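# Slide the folded letter fully into the envelope

## Task

Insert the folded letter completely into the envelope so that the letter and the envelope's pocket end up smooth and the envelope lies flat on the table. Never crease or pinch the letter flat along any new line, not even for a moment. Release everything and pull the grippers away at the end; the result must hold without the robot touching it.

## Robot and tools

ROBOT. Two arms, left_arm and right_arm, each with six revolute joints (waist, shoulder, elbow, wrist pitch, wrist yaw, wrist roll) and a two-finger parallel gripper. Bases in the scene frame: left_arm at (+0.004, +0.270, -0.009) m, right_arm at (-0.002, -0.269, -0.012) m. The names are labels, not image sides. Joint ranges (rad): waist -2.618 to 3.054, shoulder 0.000 to 3.142, elbow 0.000 to 3.142, wrist pitch -1.571 to 1.571, wrist yaw -1.571 to 1.571, wrist roll -2.094 to 2.094.

FRAMES. Scene frame: origin at table-top height, midway between the arms, roughly 5 to 10 cm in from the near table edge; +z up, +x out across the table, left_arm on +y. Gripper frame: fingers extend along +z, close and open along y. The reported end_effector_position is the point between the pads, about 1 cm short of the fingertips; it can be somewhat off, more at long reach. A bar and plate behind the bases stick up to about 3 cm above the table with no warning on contact.

ROW FORMAT. Every motion argument is one flat row of 14 numbers, each in [-1, 1], covering both arms even if one is idle: left dx, dy, dz, rx, ry, rz, opening, then right dx, dy, dz, rx, ry, rz, opening. dx..rz are an offset (not a pose) expressed in that gripper's own axes, measured from the gripper's pose at the start of the action or move. Scale: 1.0 = 0.6 m for dx/dy/dz and 180 degrees for the rotation vector rx, ry, rz. Opening is absolute: +1 fully open (0.093 m), -1 closed. Optionally append 12 values in 0..1: per-joint stiffness multipliers, left's 6 then right's 6, in Joint positions order; they persist until changed.

TOOLS.
execute_actions(actions): a list of actions; each action is a table of up to 15 rows, one per 1/30 s step; a short table repeats its final row for the remaining steps. All rows of one action are offsets from the same start pose, not chained. The first action of a call starts from the last reported pose. An empty list just returns state and images.
move(target, speed, blocking): target is one 14-number row as above, offset from the pose in the latest result showing one. Each gripper travels a straight line toward it; paths finish together, taking 0.5 to 10 s (cut off at 10 s). speed in m/s, 0.002 to 0.5, default 0.25; rotation capped at twice that in rad/s. Opening is applied at the start. Paths ignore obstacles and the other arm; grippers lag, may drift and may overshoot speed near full extension. Faster contact and targets deeper past contact press harder. blocking=false returns after 0.5 s while motion continues; then use wait or stop before any new action or move.
wait(seconds): 0 to 10; arms hold the last command, a running move continues.
stop(): brakes the running move; needs distance to stop; fingers keep moving.
zoom_image(camera, region): region [x0, y0, x1, y1] in pixels, at most 504 by 504, on one of cam_head_left, cam_head_right, cam_high, cam_low, cam_left_wrist, cam_right_wrist (all 504x504).
read_manual(section): only licence texts.
finished_scene(scene): ends the current scene (give its number); irreversible; reports success.

CONTROL DETAILS. Each step the commanded pose is clipped to within 70 mm and 16 degrees of the measured pose, so large offsets need several actions; after an action the arm only continues to its last clipped pose. Position wins over orientation when both can't be met. Joint friction may leave the gripper up to about 31 mm off, and smaller commands may not move it. Elbows never fully straighten. To keep an arm still, send the offset back to its desired pose in the first call of a reply, then zeros, always with its intended opening.

RESULTS. State line: left_arm … | right_arm … with position (m) and quat_wxyz per gripper. Hand target lines show what the controller is driving toward. "pose unreachable" means the clearance check altered or blocked that arm's command. grip_measured is the finger motor on the opening scale: pads meet near -0.94, each mm of object width adds about 0.0208, per-gripper bias up to 0.02. Fingers stop on contact while the motor keeps going, so it barely reveals a grasp; sending lower than the object's width squeezes harder (up to about 50 to 62 N per pad, less for parts under 5 mm). Keep sending the same closing number to keep holding. The last Joint positions entry is the opening in metres, floored at zero. A move adds a "move:" line: done, off_target, moving, held or fault, plus limits (paced = pose clipped; held = a check blocked steps, after which the arm may surge) and each gripper's distance to target. FAULT or OVER-TEMPERATURE FAULT lines mean an arm stopped. MOTOR HOT appears at 75 °C; 90 °C halts that arm for 10 s; 100 °C drops it.

AVOID. Pinching or creasing the letter anywhere new; dropping, slamming or shoving objects hard; knocking things off the table; arms colliding or pressing each other; touching the rear fixtures; long heavy holds that heat motors. Move smoothly and finish with grippers open and clear.

Each tool is called after ">>>" by a JSON object that holds its "name" and its "arguments".

## Session

I'll start by observing the scene.

>>> {"name": "execute_actions", "arguments": {"actions": []}}

Scene clock: 0.00 s.
left_arm: end_effector_position=(+0.3587, +0.2480, +0.4030) grip_measured=+1.000 end_effector_quat_wxyz=(+0.717, +0.023, +0.695, -0.036) | right_arm: end_effector_position=(+0.3908, -0.2344, +0.3699) grip_measured=+0.996 end_effector_quat_wxyz=(+0.691, -0.037, +0.721, +0.035)
Joint positions: left_arm=[ 0.002  1.033  1.03  -0.007  0.012 -0.006  0.093] | right_arm=[ 0.004  1.041  1.033  0.016 -0.012 -0.009  0.093]
Joint velocities: left_arm=[ 0.007 -0.002  0.002 -0.022  0.022 -0.095  0.   ] | right_arm=[-0.007  0.002  0.017 -0.051 -0.037 -0.022 -0.001]
Hand target (left_arm): +0.359, +0.248, +0.403; +0.717, +0.023, +0.695, -0.036
Hand target (right_arm): +0.391, -0.234, +0.370; +0.691, -0.037, +0.721, +0.035
Joint stiffness scale: left_arm=[1. 1. 1. 1. 1. 1.] | right_arm=[1. 1. 1. 1. 1. 1.]

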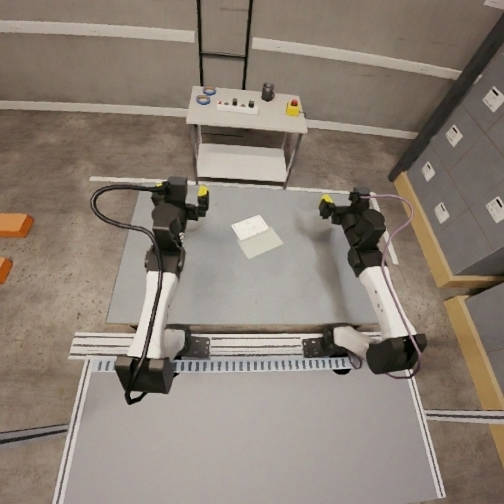

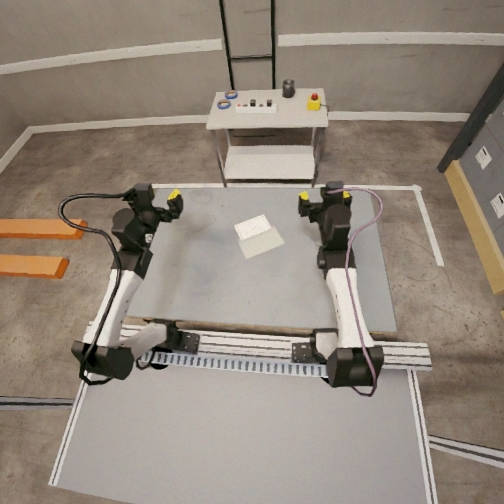

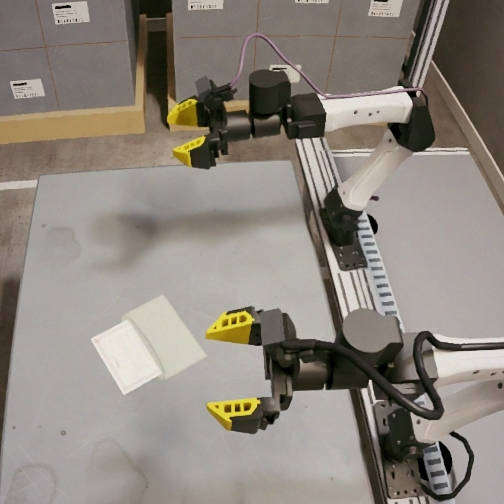

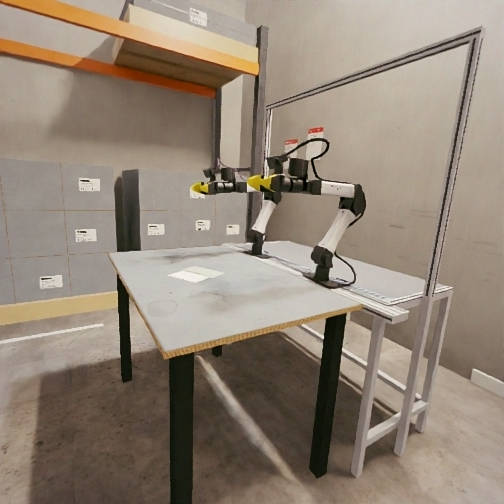

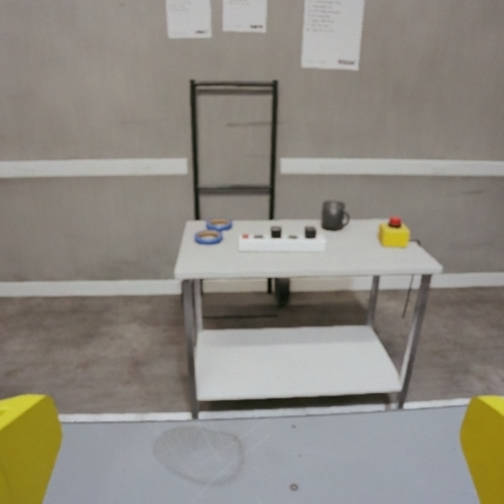

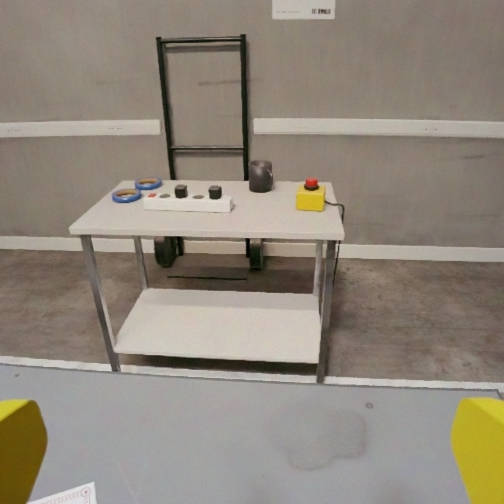

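>>> {"name": "zoom_image", "arguments": {"camera": "cam_high", "region": [70, 280, 230, 410]}}

>>> {"name": "zoom_image", "arguments": {"camera": "cam_head_left", "region": [215, 200, 300, 270]}}

>>> {"name": "zoom_image", "arguments": {"camera": "cam_low", "region": [155, 250, 240, 300]}}

Region (70, 280, 230, 410) of cam_high's 504x504 image, scaled by 3.150, with more detail than that image has; it fills the top 410 rows of this view, and the rest is white.

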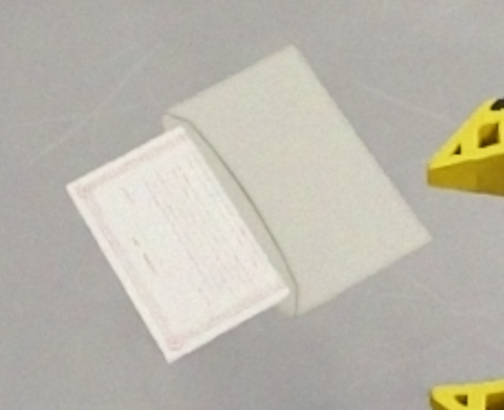

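Region (215, 200, 300, 270) of cam_head_left's 504x504 image, scaled by 5.929, with more detail than that image has; it fills the top 415 rows of this view, and the rest is white.

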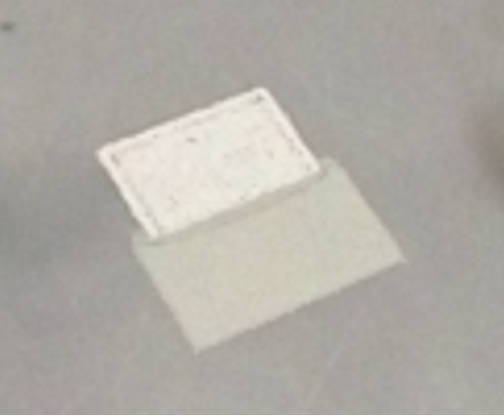

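Region (155, 250, 240, 300) of cam_low's 504x504 image, scaled by 5.929, with more detail than that image has; it fills the top 296 rows of this view, and the rest is white.

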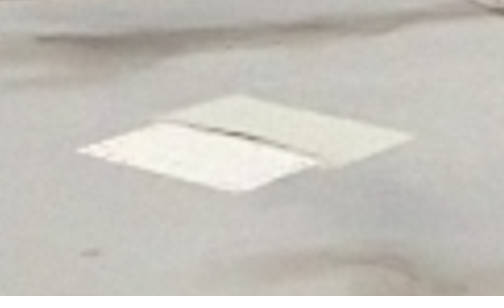

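>>> {"name": "move", "arguments": {"target": [0,0,0,0,0,0,1, 0.327,0.329,0.147,-0.1073,0.3160,-0.0650,1], "speed": 0.25}}

Scene clock: 113.67 s.
left_arm: end_effector_position=(+0.3587, +0.2480, +0.4030) grip_measured=+1.000 end_effector_quat_wxyz=(+0.717, +0.023, +0.695, -0.036) | right_arm: end_effector_position=(+0.4548, -0.0348, +0.1711) grip_measured=+0.996 end_effector_quat_wxyz=(+0.258, -0.226, +0.937, +0.063)
Joint positions: left_arm=[ 0.002  1.033  1.03  -0.007  0.012 -0.006  0.093] | right_arm=[ 0.409  1.978  1.946 -0.956  0.033  0.004  0.093]
Joint velocities: left_arm=[ 0.002 -0.007 -0.007 -0.037 -0.066 -0.037  0.   ] | right_arm=[ 0.012 -0.012 -0.017 -0.022  0.022 -0.037  0.   ]
Hand target (left_arm): +0.359, +0.248, +0.403; +0.717, +0.023, +0.695, -0.036
Hand target (right_arm): +0.451, -0.029, +0.171; +0.251, -0.228, +0.938, +0.070
Off the commanded pose (left_arm): 0.000 m, 0 deg.
Off the commanded pose (right_arm): 0.007 m, 1 deg.
Joint stiffness scale: left_arm=[1. 1. 1. 1. 1. 1.] | right_arm=[1. 1. 1. 1. 1. 1.]
move: done
camera_calibration (this result's frames):
cam_right_wrist: T_world_to_cam=[[0.43884, -0.898363, 0.0190493, -0.2313], [-0.892203, -0.438153, -0.109529, 0.450546], [0.106743, 0.0310697, -0.993801, 0.20617], [0, 0, 0, 1]] pos_world=[0.481475, -0.0167894, 0.258646]

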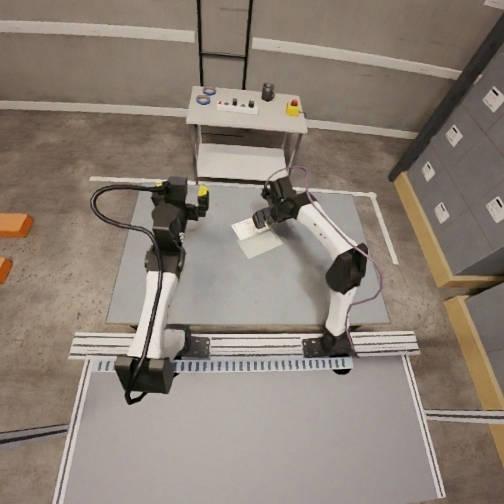

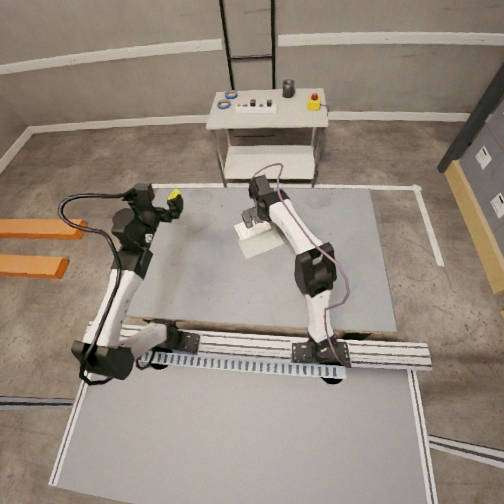

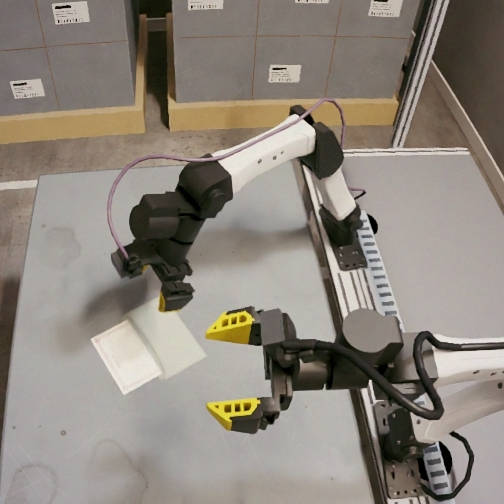

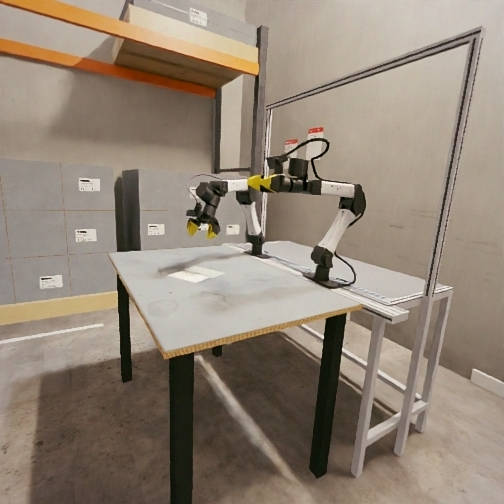

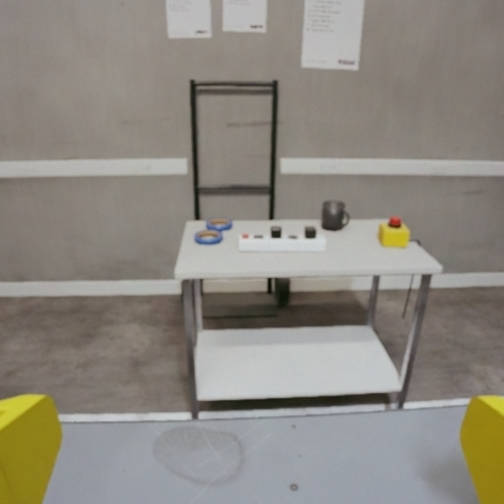

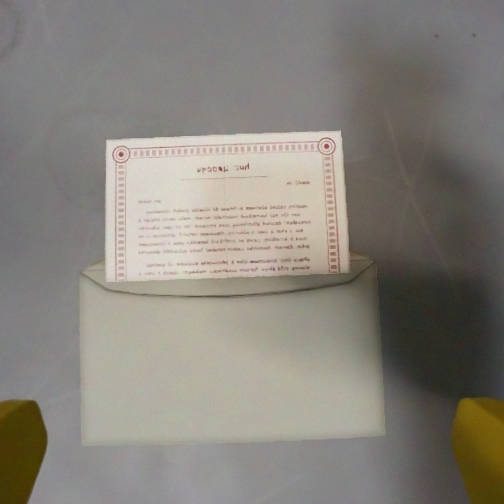

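>>> {"name": "zoom_image", "arguments": {"camera": "cam_right_wrist", "region": [60, 220, 230, 330]}}

>>> {"name": "zoom_image", "arguments": {"camera": "cam_right_wrist", "region": [230, 220, 400, 330]}}

>>> {"name": "zoom_image", "arguments": {"camera": "cam_right_wrist", "region": [90, 110, 360, 200]}}

Region (60, 220, 230, 330) of cam_right_wrist's 504x504 image, scaled by 2.965, with more detail than that image has; it fills the top 326 rows of this view, and the rest is white.

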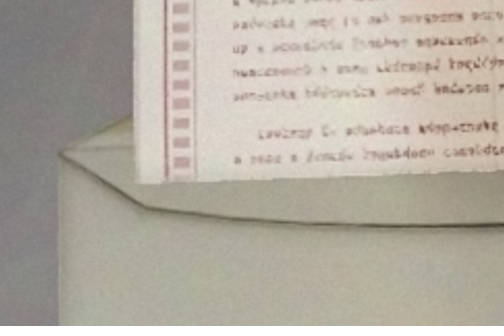

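Region (230, 220, 400, 330) of cam_right_wrist's 504x504 image, scaled by 2.965, with more detail than that image has; it fills the top 326 rows of this view, and the rest is white.

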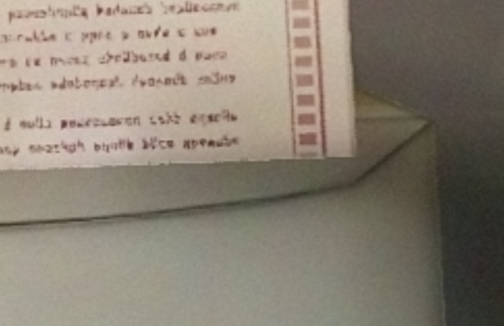

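Region (90, 110, 360, 200) of cam_right_wrist's 504x504 image, scaled by 1.867, with more detail than that image has.

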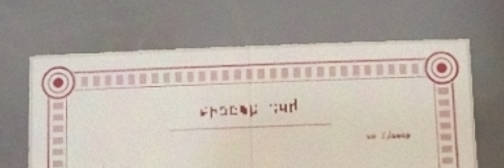

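>>> {"name": "move", "arguments": {"target": [0,0,0,0,0,0,1, 0.0087,0.0230,0.2103,-0.0043,0,-0.0071,1], "speed": 0.15}}

Scene clock: 220.50 s.
left_arm: end_effector_position=(+0.3587, +0.2480, +0.4030) grip_measured=+1.000 end_effector_quat_wxyz=(+0.717, +0.023, +0.695, -0.036) | right_arm: end_effector_position=(+0.5028, -0.0054, +0.0592) grip_measured=+0.996 end_effector_quat_wxyz=(+0.255, -0.228, +0.938, +0.062)
Joint positions: left_arm=[ 0.002  1.033  1.03  -0.007  0.012 -0.006  0.093] | right_arm=[ 0.409  2.235  1.908 -0.67   0.033  0.001  0.093]
Joint velocities: left_arm=[ 0.012  0.002  0.002  0.022  0.037 -0.007  0.   ] | right_arm=[ 0.012  0.002  0.002 -0.051  0.022  0.022 -0.   ]
Hand target (left_arm): +0.359, +0.248, +0.403; +0.717, +0.023, +0.695, -0.036
Hand target (right_arm): +0.502, +0.003, +0.060; +0.258, -0.239, +0.934, +0.066
Off the commanded pose (left_arm): 0.000 m, 0 deg.
Off the commanded pose (right_arm): 0.011 m, 1 deg.
Joint stiffness scale: left_arm=[1. 1. 1. 1. 1. 1.] | right_arm=[1. 1. 1. 1. 1. 1.]
move: off_target (right_arm)
camera_calibration (this result's frames):
cam_right_wrist: T_world_to_cam=[[0.441386, -0.897086, 0.0203735, -0.225196], [-0.891676, -0.44104, -0.101967, 0.493222], [0.100459, 0.0268402, -0.994579, 0.0921554], [0, 0, 0, 1]] pos_world=[0.529934, 0.0130369, 0.146536]

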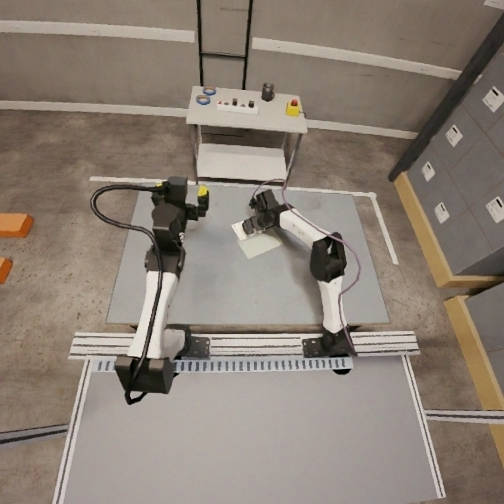

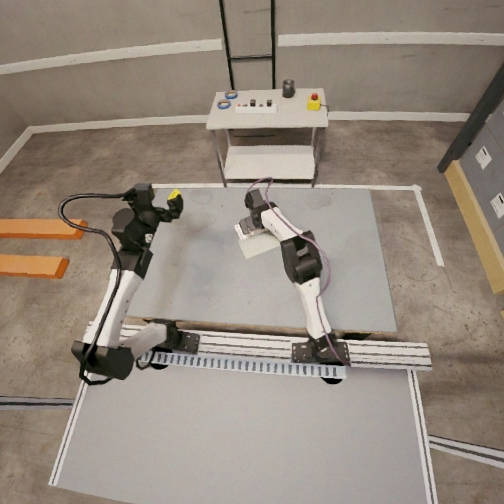

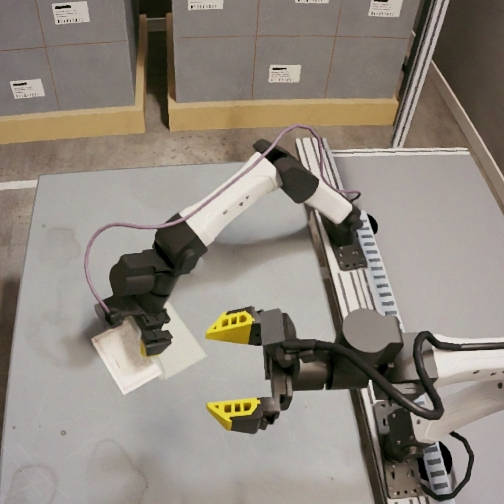

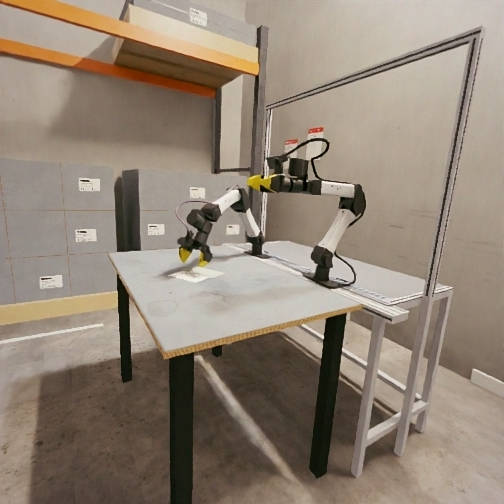

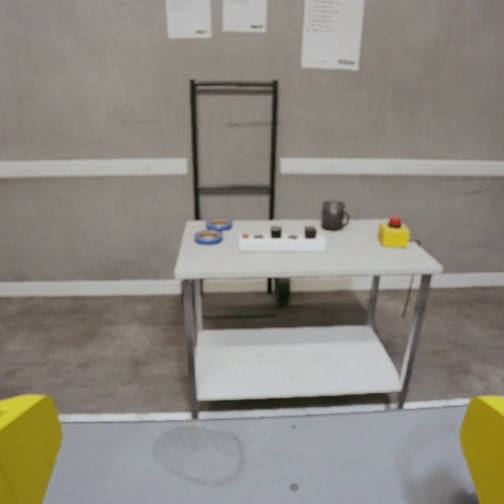

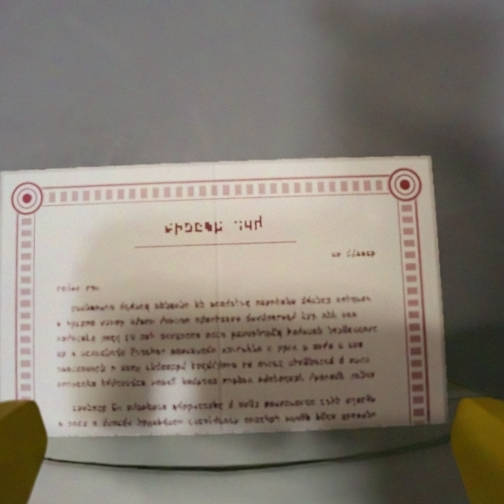

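>>> {"name": "execute_actions", "arguments": {"actions": [[[0,0,0,0,0,0,1, 0,0.036,0,-0.006,0,-0.0104,0.31]]]}}

Scene clock: 240.70 s.
left_arm: end_effector_position=(+0.3587, +0.2480, +0.4030) grip_measured=+1.000 end_effector_quat_wxyz=(+0.717, +0.023, +0.695, -0.036) | right_arm: end_effector_position=(+0.4938, +0.0115, +0.0599) grip_measured=+0.312 end_effector_quat_wxyz=(+0.255, -0.244, +0.933, +0.067)
Joint positions: left_arm=[ 0.002  1.033  1.03  -0.007  0.012 -0.006  0.093] | right_arm=[ 0.443  2.235  1.908 -0.668  0.033  0.001  0.06 ]
Joint velocities: left_arm=[ 0.017  0.002 -0.007 -0.095 -0.037  0.081  0.   ] | right_arm=[ 0.012 -0.002  0.002 -0.037 -0.037  0.022  0.   ]
Hand target (left_arm): +0.359, +0.248, +0.403; +0.717, +0.023, +0.695, -0.036
Hand target (right_arm): +0.493, +0.014, +0.059; +0.254, -0.246, +0.933, +0.067
Off the commanded pose (left_arm): 0.000 m, 0 deg.
Off the commanded pose (right_arm): 0.003 m, 0 deg.
Joint stiffness scale: left_arm=[1. 1. 1. 1. 1. 1.] | right_arm=[1. 1. 1. 1. 1. 1.]
camera_calibration (this result's frames):
cam_right_wrist: T_world_to_cam=[[0.471305, -0.881763, 0.0191466, -0.22096], [-0.876163, -0.470578, -0.104376, 0.485634], [0.101045, 0.0324172, -0.994354, 0.0929395], [0, 0, 0, 1]] pos_world=[0.520243, 0.0306812, 0.147334]

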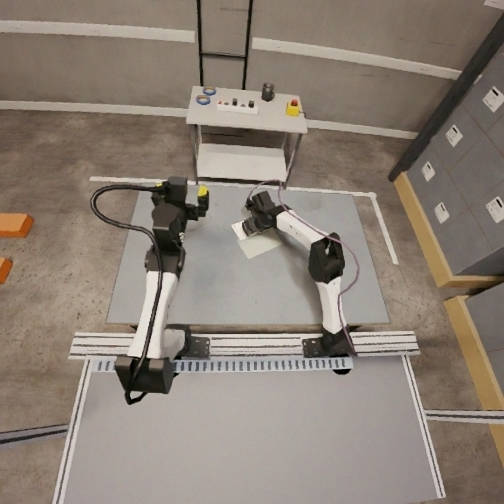

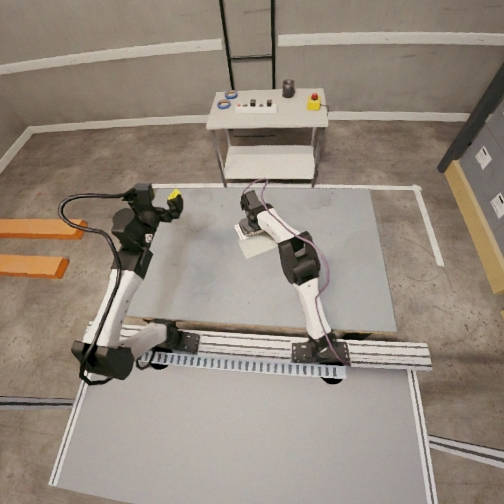

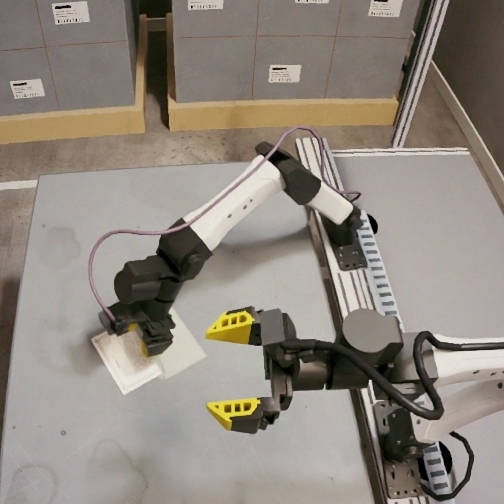

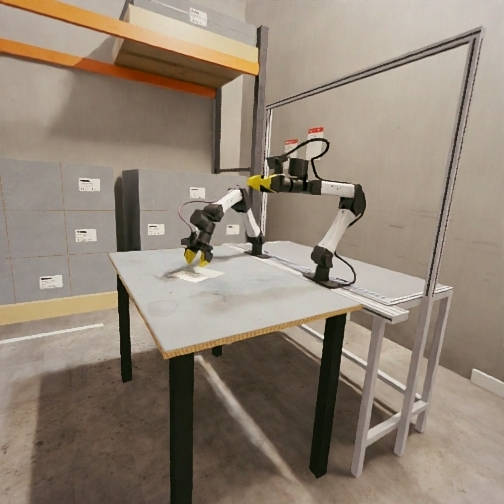

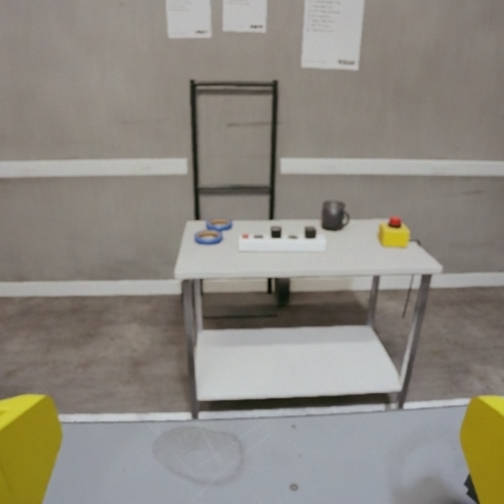

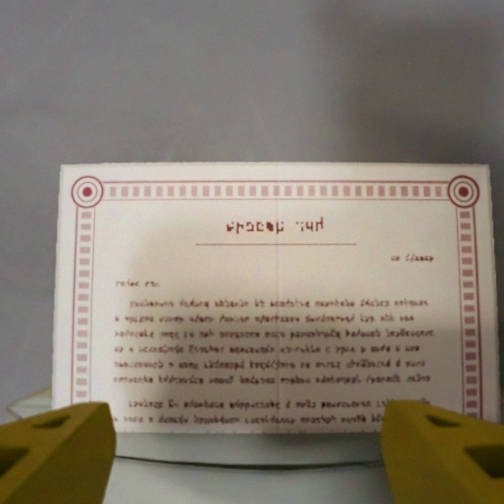

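>>> {"name": "execute_actions", "arguments": {"actions": [[[0,0,0,0,0,0,1, 0,-0.02,0,0.0034,0,0.0058,0.31]]]}}

Scene clock: 245.23 s.
left_arm: end_effector_position=(+0.3587, +0.2480, +0.4030) grip_measured=+1.000 end_effector_quat_wxyz=(+0.717, +0.023, +0.695, -0.036) | right_arm: end_effector_position=(+0.5002, +0.0000, +0.0596) grip_measured=+0.312 end_effector_quat_wxyz=(+0.255, -0.233, +0.936, +0.063)
Joint positions: left_arm=[ 0.002  1.033  1.03  -0.007  0.012 -0.006  0.093] | right_arm=[ 0.419  2.235  1.908 -0.668  0.033  0.001  0.06 ]
Joint velocities: left_arm=[-0.012  0.017 -0.002 -0.022 -0.051  0.007  0.   ] | right_arm=[-0.007 -0.012 -0.002 -0.007 -0.037  0.051 -0.001]
Hand target (left_arm): +0.359, +0.248, +0.403; +0.717, +0.023, +0.695, -0.036
Hand target (right_arm): +0.500, +0.001, +0.060; +0.256, -0.234, +0.936, +0.064
Off the commanded pose (left_arm): 0.000 m, 0 deg.
Off the commanded pose (right_arm): 0.001 m, 0 deg.
Joint stiffness scale: left_arm=[1. 1. 1. 1. 1. 1.] | right_arm=[1. 1. 1. 1. 1. 1.]
camera_calibration (this result's frames):
cam_right_wrist: T_world_to_cam=[[0.450689, -0.892453, 0.0201708, -0.223863], [-0.886871, -0.450215, -0.103763, 0.491096], [0.101685, 0.0288759, -0.994398, 0.0919879], [0, 0, 0, 1]] pos_world=[0.527078, 0.0186553, 0.146946]

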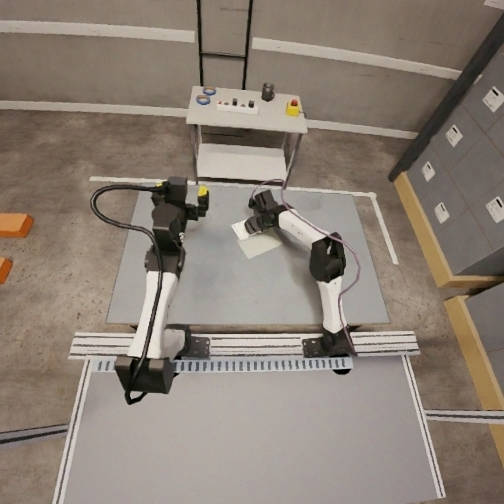

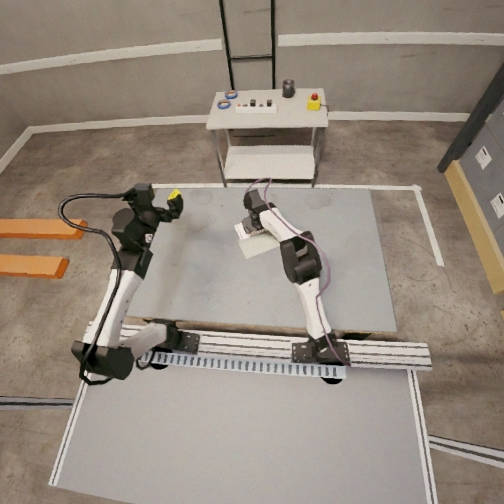

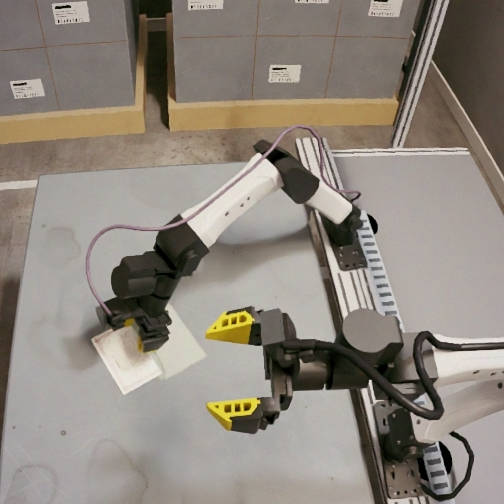

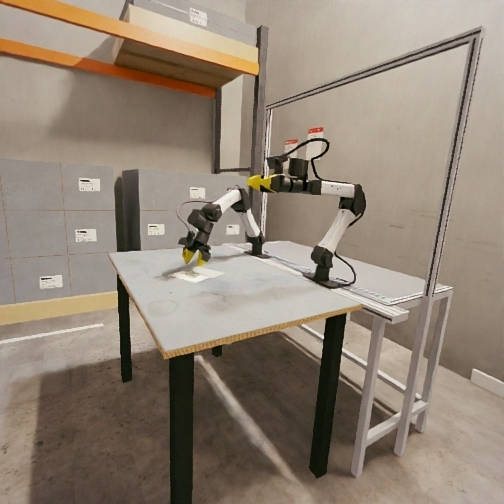

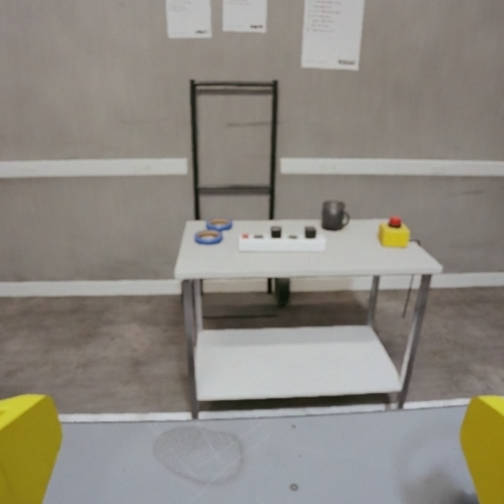

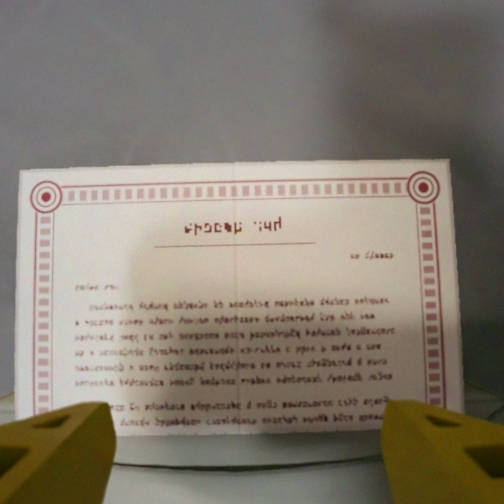

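>>> {"name": "move", "arguments": {"target": [0,0,0,0,0,0,1, 0.0064,0,0.0439,0,0,0,0.31], "speed": 0.05}}

Scene clock: 251.83 s.
left_arm: end_effector_position=(+0.3587, +0.2480, +0.4030) grip_measured=+1.000 end_effector_quat_wxyz=(+0.717, +0.023, +0.695, -0.036) | right_arm: end_effector_position=(+0.5070, +0.0044, +0.0398) grip_measured=+0.312 end_effector_quat_wxyz=(+0.257, -0.233, +0.936, +0.064)
Joint positions: left_arm=[ 0.002  1.033  1.03  -0.007  0.012 -0.006  0.093] | right_arm=[ 0.419  2.282  1.908 -0.618  0.033  0.001  0.06 ]
Joint velocities: left_arm=[ 0.022  0.007 -0.007 -0.007 -0.007  0.022  0.   ] | right_arm=[-0.017 -0.002  0.002  0.081 -0.022 -0.022  0.   ]
Hand target (left_arm): +0.359, +0.248, +0.403; +0.717, +0.023, +0.695, -0.036
Hand target (right_arm): +0.509, +0.004, +0.035; +0.255, -0.233, +0.936, +0.063
Off the commanded pose (left_arm): 0.000 m, 0 deg.
Off the commanded pose (right_arm): 0.005 m, 0 deg.
Joint stiffness scale: left_arm=[1. 1. 1. 1. 1. 1.] | right_arm=[1. 1. 1. 1. 1. 1.]
move: done
camera_calibration (this result's frames):
cam_right_wrist: T_world_to_cam=[[0.450577, -0.892512, 0.0200712, -0.222559], [-0.886658, -0.450015, -0.106416, 0.497001], [0.10401, 0.0301521, -0.994119, 0.0703006], [0, 0, 0, 1]] pos_world=[0.533638, 0.0229013, 0.127243]

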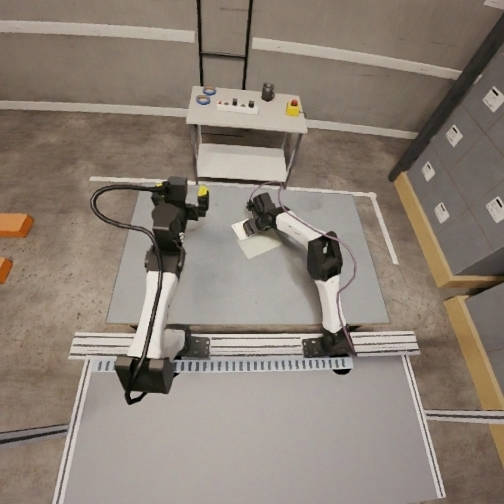

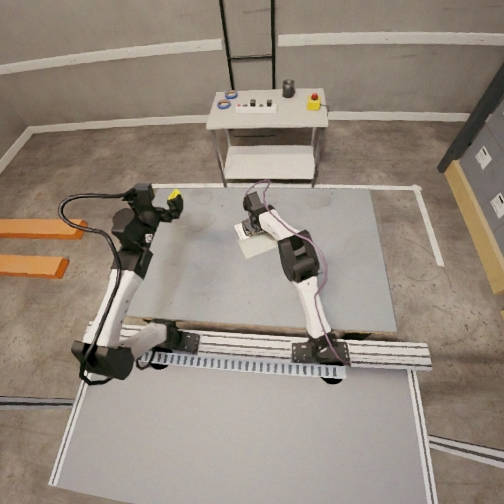

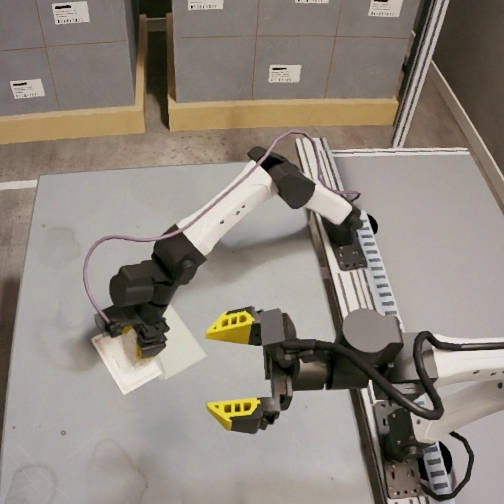

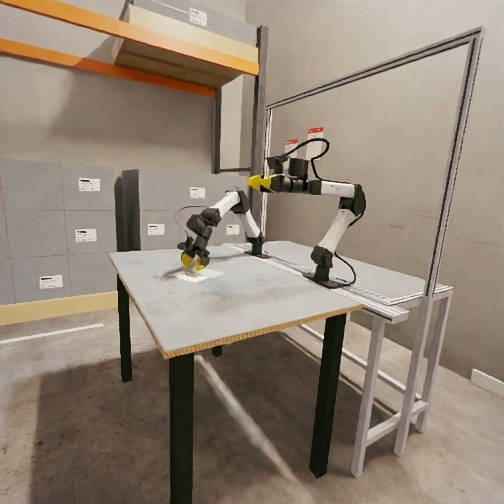

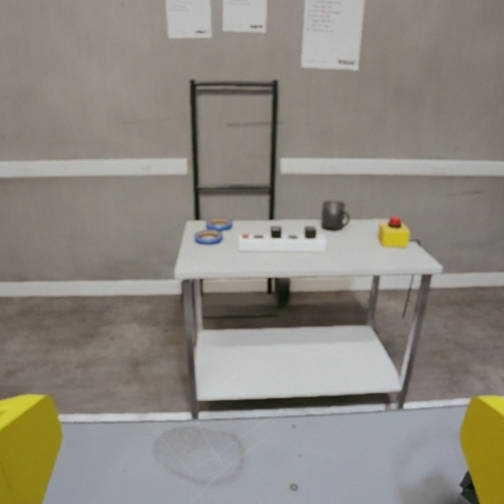

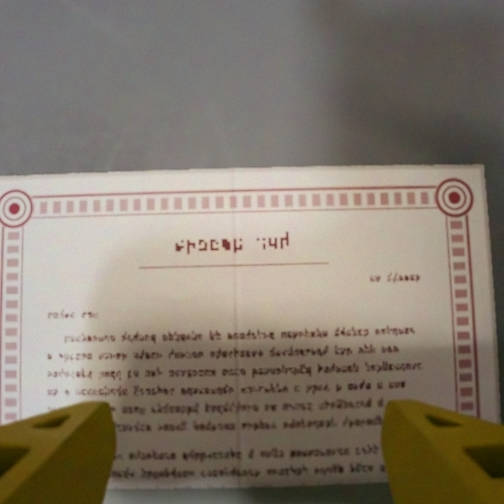

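>>> {"name": "move", "arguments": {"target": [0.545,-0.2105,0.108,0.3108,0.1644,0.0832,1, 0,0,0,0,0,0,0.31], "speed": 0.25}}

Scene clock: 277.50 s.
left_arm: end_effector_position=(+0.4209, +0.1208, +0.0811) grip_measured=+1.000 end_effector_quat_wxyz=(+0.427, +0.431, +0.754, -0.254) | right_arm: end_effector_position=(+0.5074, +0.0046, +0.0401) grip_measured=+0.312 end_effector_quat_wxyz=(+0.258, -0.233, +0.936, +0.064)
Joint positions: left_arm=[ 0.001  1.881  1.016 -0.001  0.792  0.645  0.093] | right_arm=[ 0.419  2.282  1.908 -0.616  0.033  0.001  0.06 ]
Joint velocities: left_arm=[ 0.002  0.007  0.002  0.022 -0.022  0.007  0.   ] | right_arm=[ 0.002 -0.002 -0.002 -0.022  0.022  0.007  0.001]
Hand target (left_arm): +0.424, +0.114, +0.086; +0.430, +0.441, +0.744, -0.259
Hand target (right_arm): +0.507, +0.004, +0.040; +0.257, -0.233, +0.936, +0.064
Off the commanded pose (left_arm): 0.011 m, 2 deg.
Off the commanded pose (right_arm): 0.001 m, 0 deg.
Joint stiffness scale: left_arm=[1. 1. 1. 1. 1. 1.] | right_arm=[1. 1. 1. 1. 1. 1.]
move: off_target (left_arm)
camera_calibration (this result's frames):
cam_left_wrist: T_world_to_cam=[[-0.858184, -0.513314, 0.00535907, 0.428787], [-0.421289, 0.69829, -0.578711, 0.183767], [0.293318, -0.498898, -0.815515, 0.0836081], [0, 0, 0, 1]] pos_world=[0.420874, 0.133492, 0.172234]
cam_right_wrist: T_world_to_cam=[[0.45048, -0.892563, 0.0199857, -0.222502], [-0.886471, -0.44984, -0.108689, 0.497501], [0.106002, 0.0312456, -0.993875, 0.069506], [0, 0, 0, 1]] pos_world=[0.533885, 0.0230266, 0.1276]

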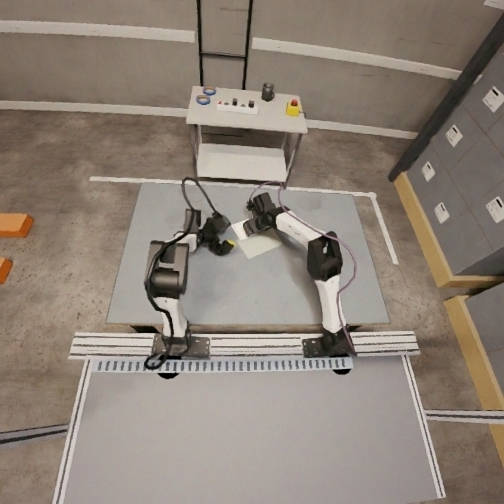

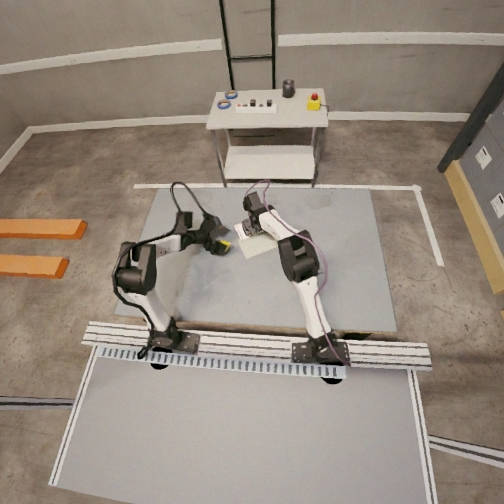

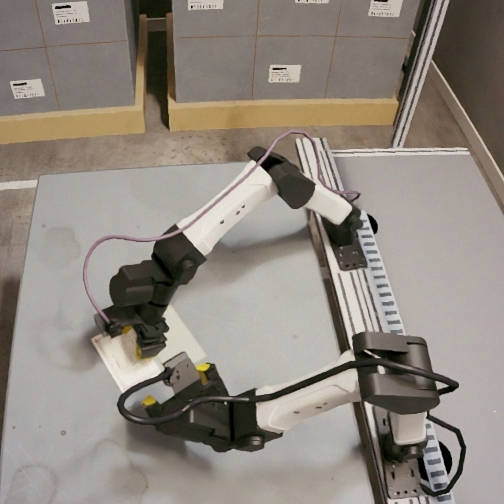

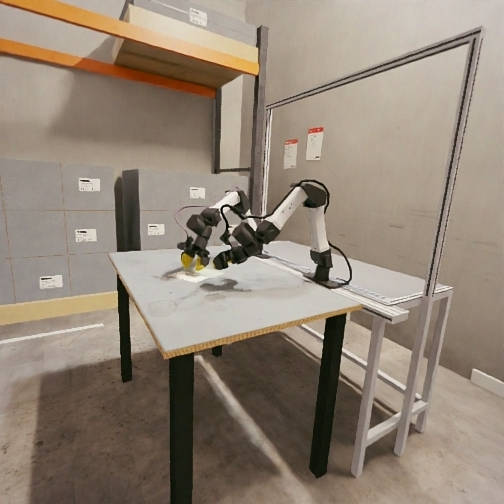

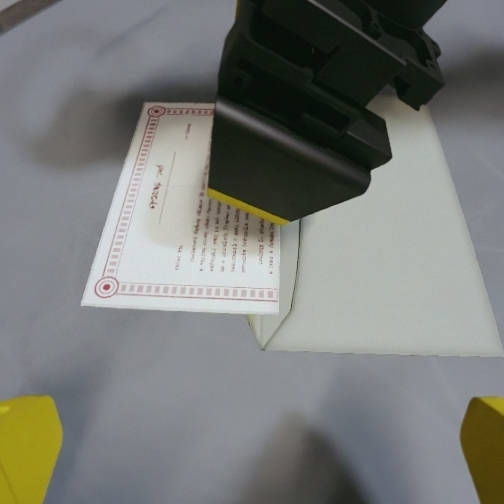

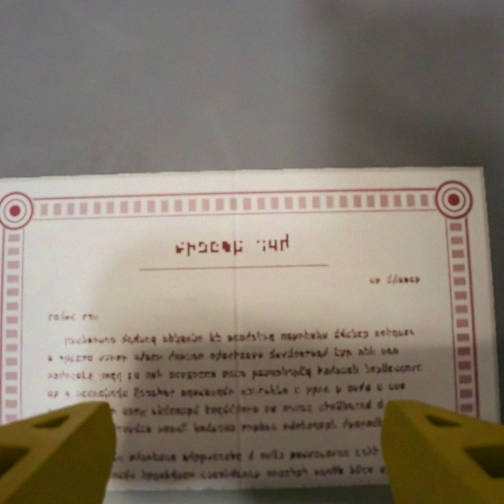

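>>> {"name": "move", "arguments": {"target": [0.067,0,0,0,-0.111,0,1, 0.011,0,0.0187,0,0,0,0.31], "speed": 0.15}}

Scene clock: 287.07 s.
left_arm: end_effector_position=(+0.4163, +0.1360, +0.0543) grip_measured=+1.000 end_effector_quat_wxyz=(+0.553, +0.388, +0.665, -0.319) | right_arm: end_effector_position=(+0.5147, +0.0084, +0.0452) grip_measured=+0.312 end_effector_quat_wxyz=(+0.276, -0.231, +0.930, +0.069)
Joint positions: left_arm=[0.097 2.112 0.755 0.915 1.037 0.364 0.093] | right_arm=[ 0.419  2.282  1.908 -0.576  0.033  0.001  0.06 ]
Joint velocities: left_arm=[-0.007  0.002 -0.002 -0.037 -0.022 -0.022  0.   ] | right_arm=[-0.002 -0.012  0.002 -0.037 -0.051 -0.051 -0.001]
Hand target (left_arm): +0.411, +0.138, +0.047; +0.549, +0.383, +0.668, -0.325
Hand target (right_arm): +0.507, +0.004, +0.027; +0.258, -0.233, +0.936, +0.064
Off the commanded pose (left_arm): 0.010 m, 1 deg.
Off the commanded pose (right_arm): 0.020 m, 2 deg.
Joint stiffness scale: left_arm=[1. 1. 1. 1. 1. 1.] | right_arm=[1. 1. 1. 1. 1. 1.]
move: off_target (right_arm)
camera_calibration (this result's frames):
cam_left_wrist: T_world_to_cam=[[-0.858938, -0.511981, -0.0100319, 0.43374], [-0.28542, 0.494924, -0.820723, 0.13996], [0.425159, -0.702087, -0.571238, 0.0301337], [0, 0, 0, 1]] pos_world=[0.399691, 0.173953, 0.136433]
cam_right_wrist: T_world_to_cam=[[0.448822, -0.893431, 0.0184479, -0.221507], [-0.882461, -0.446374, -0.148368, 0.505945], [0.140791, 0.0503114, -0.98876, 0.055419], [0, 0, 0, 1]] pos_world=[0.538091, 0.0251511, 0.133949]

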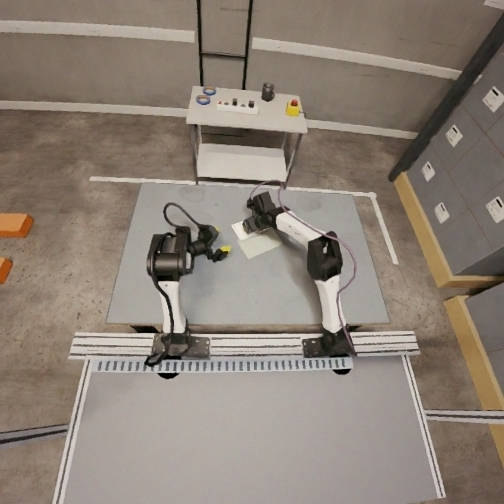

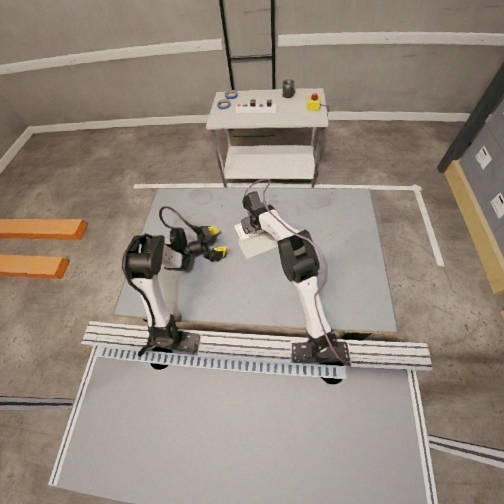

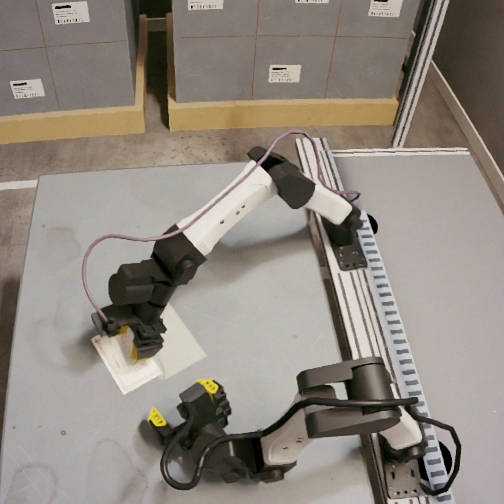

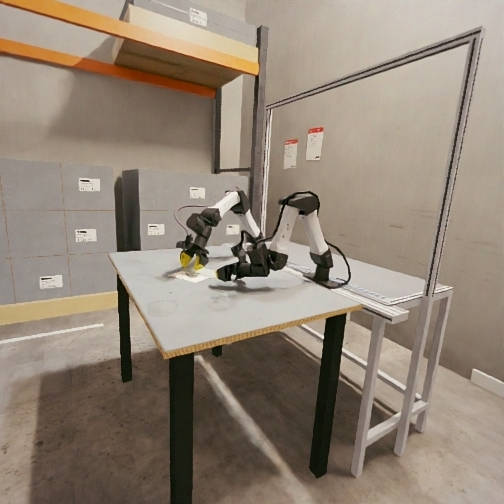

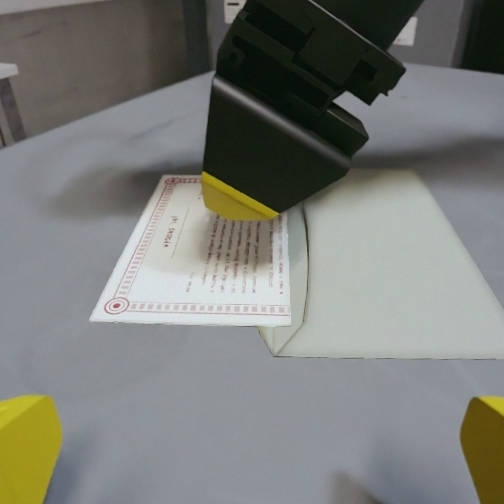

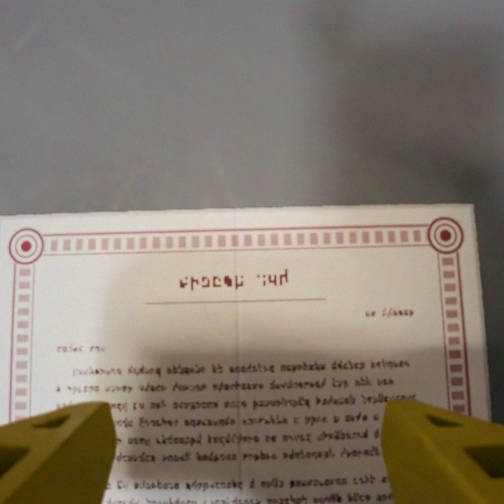

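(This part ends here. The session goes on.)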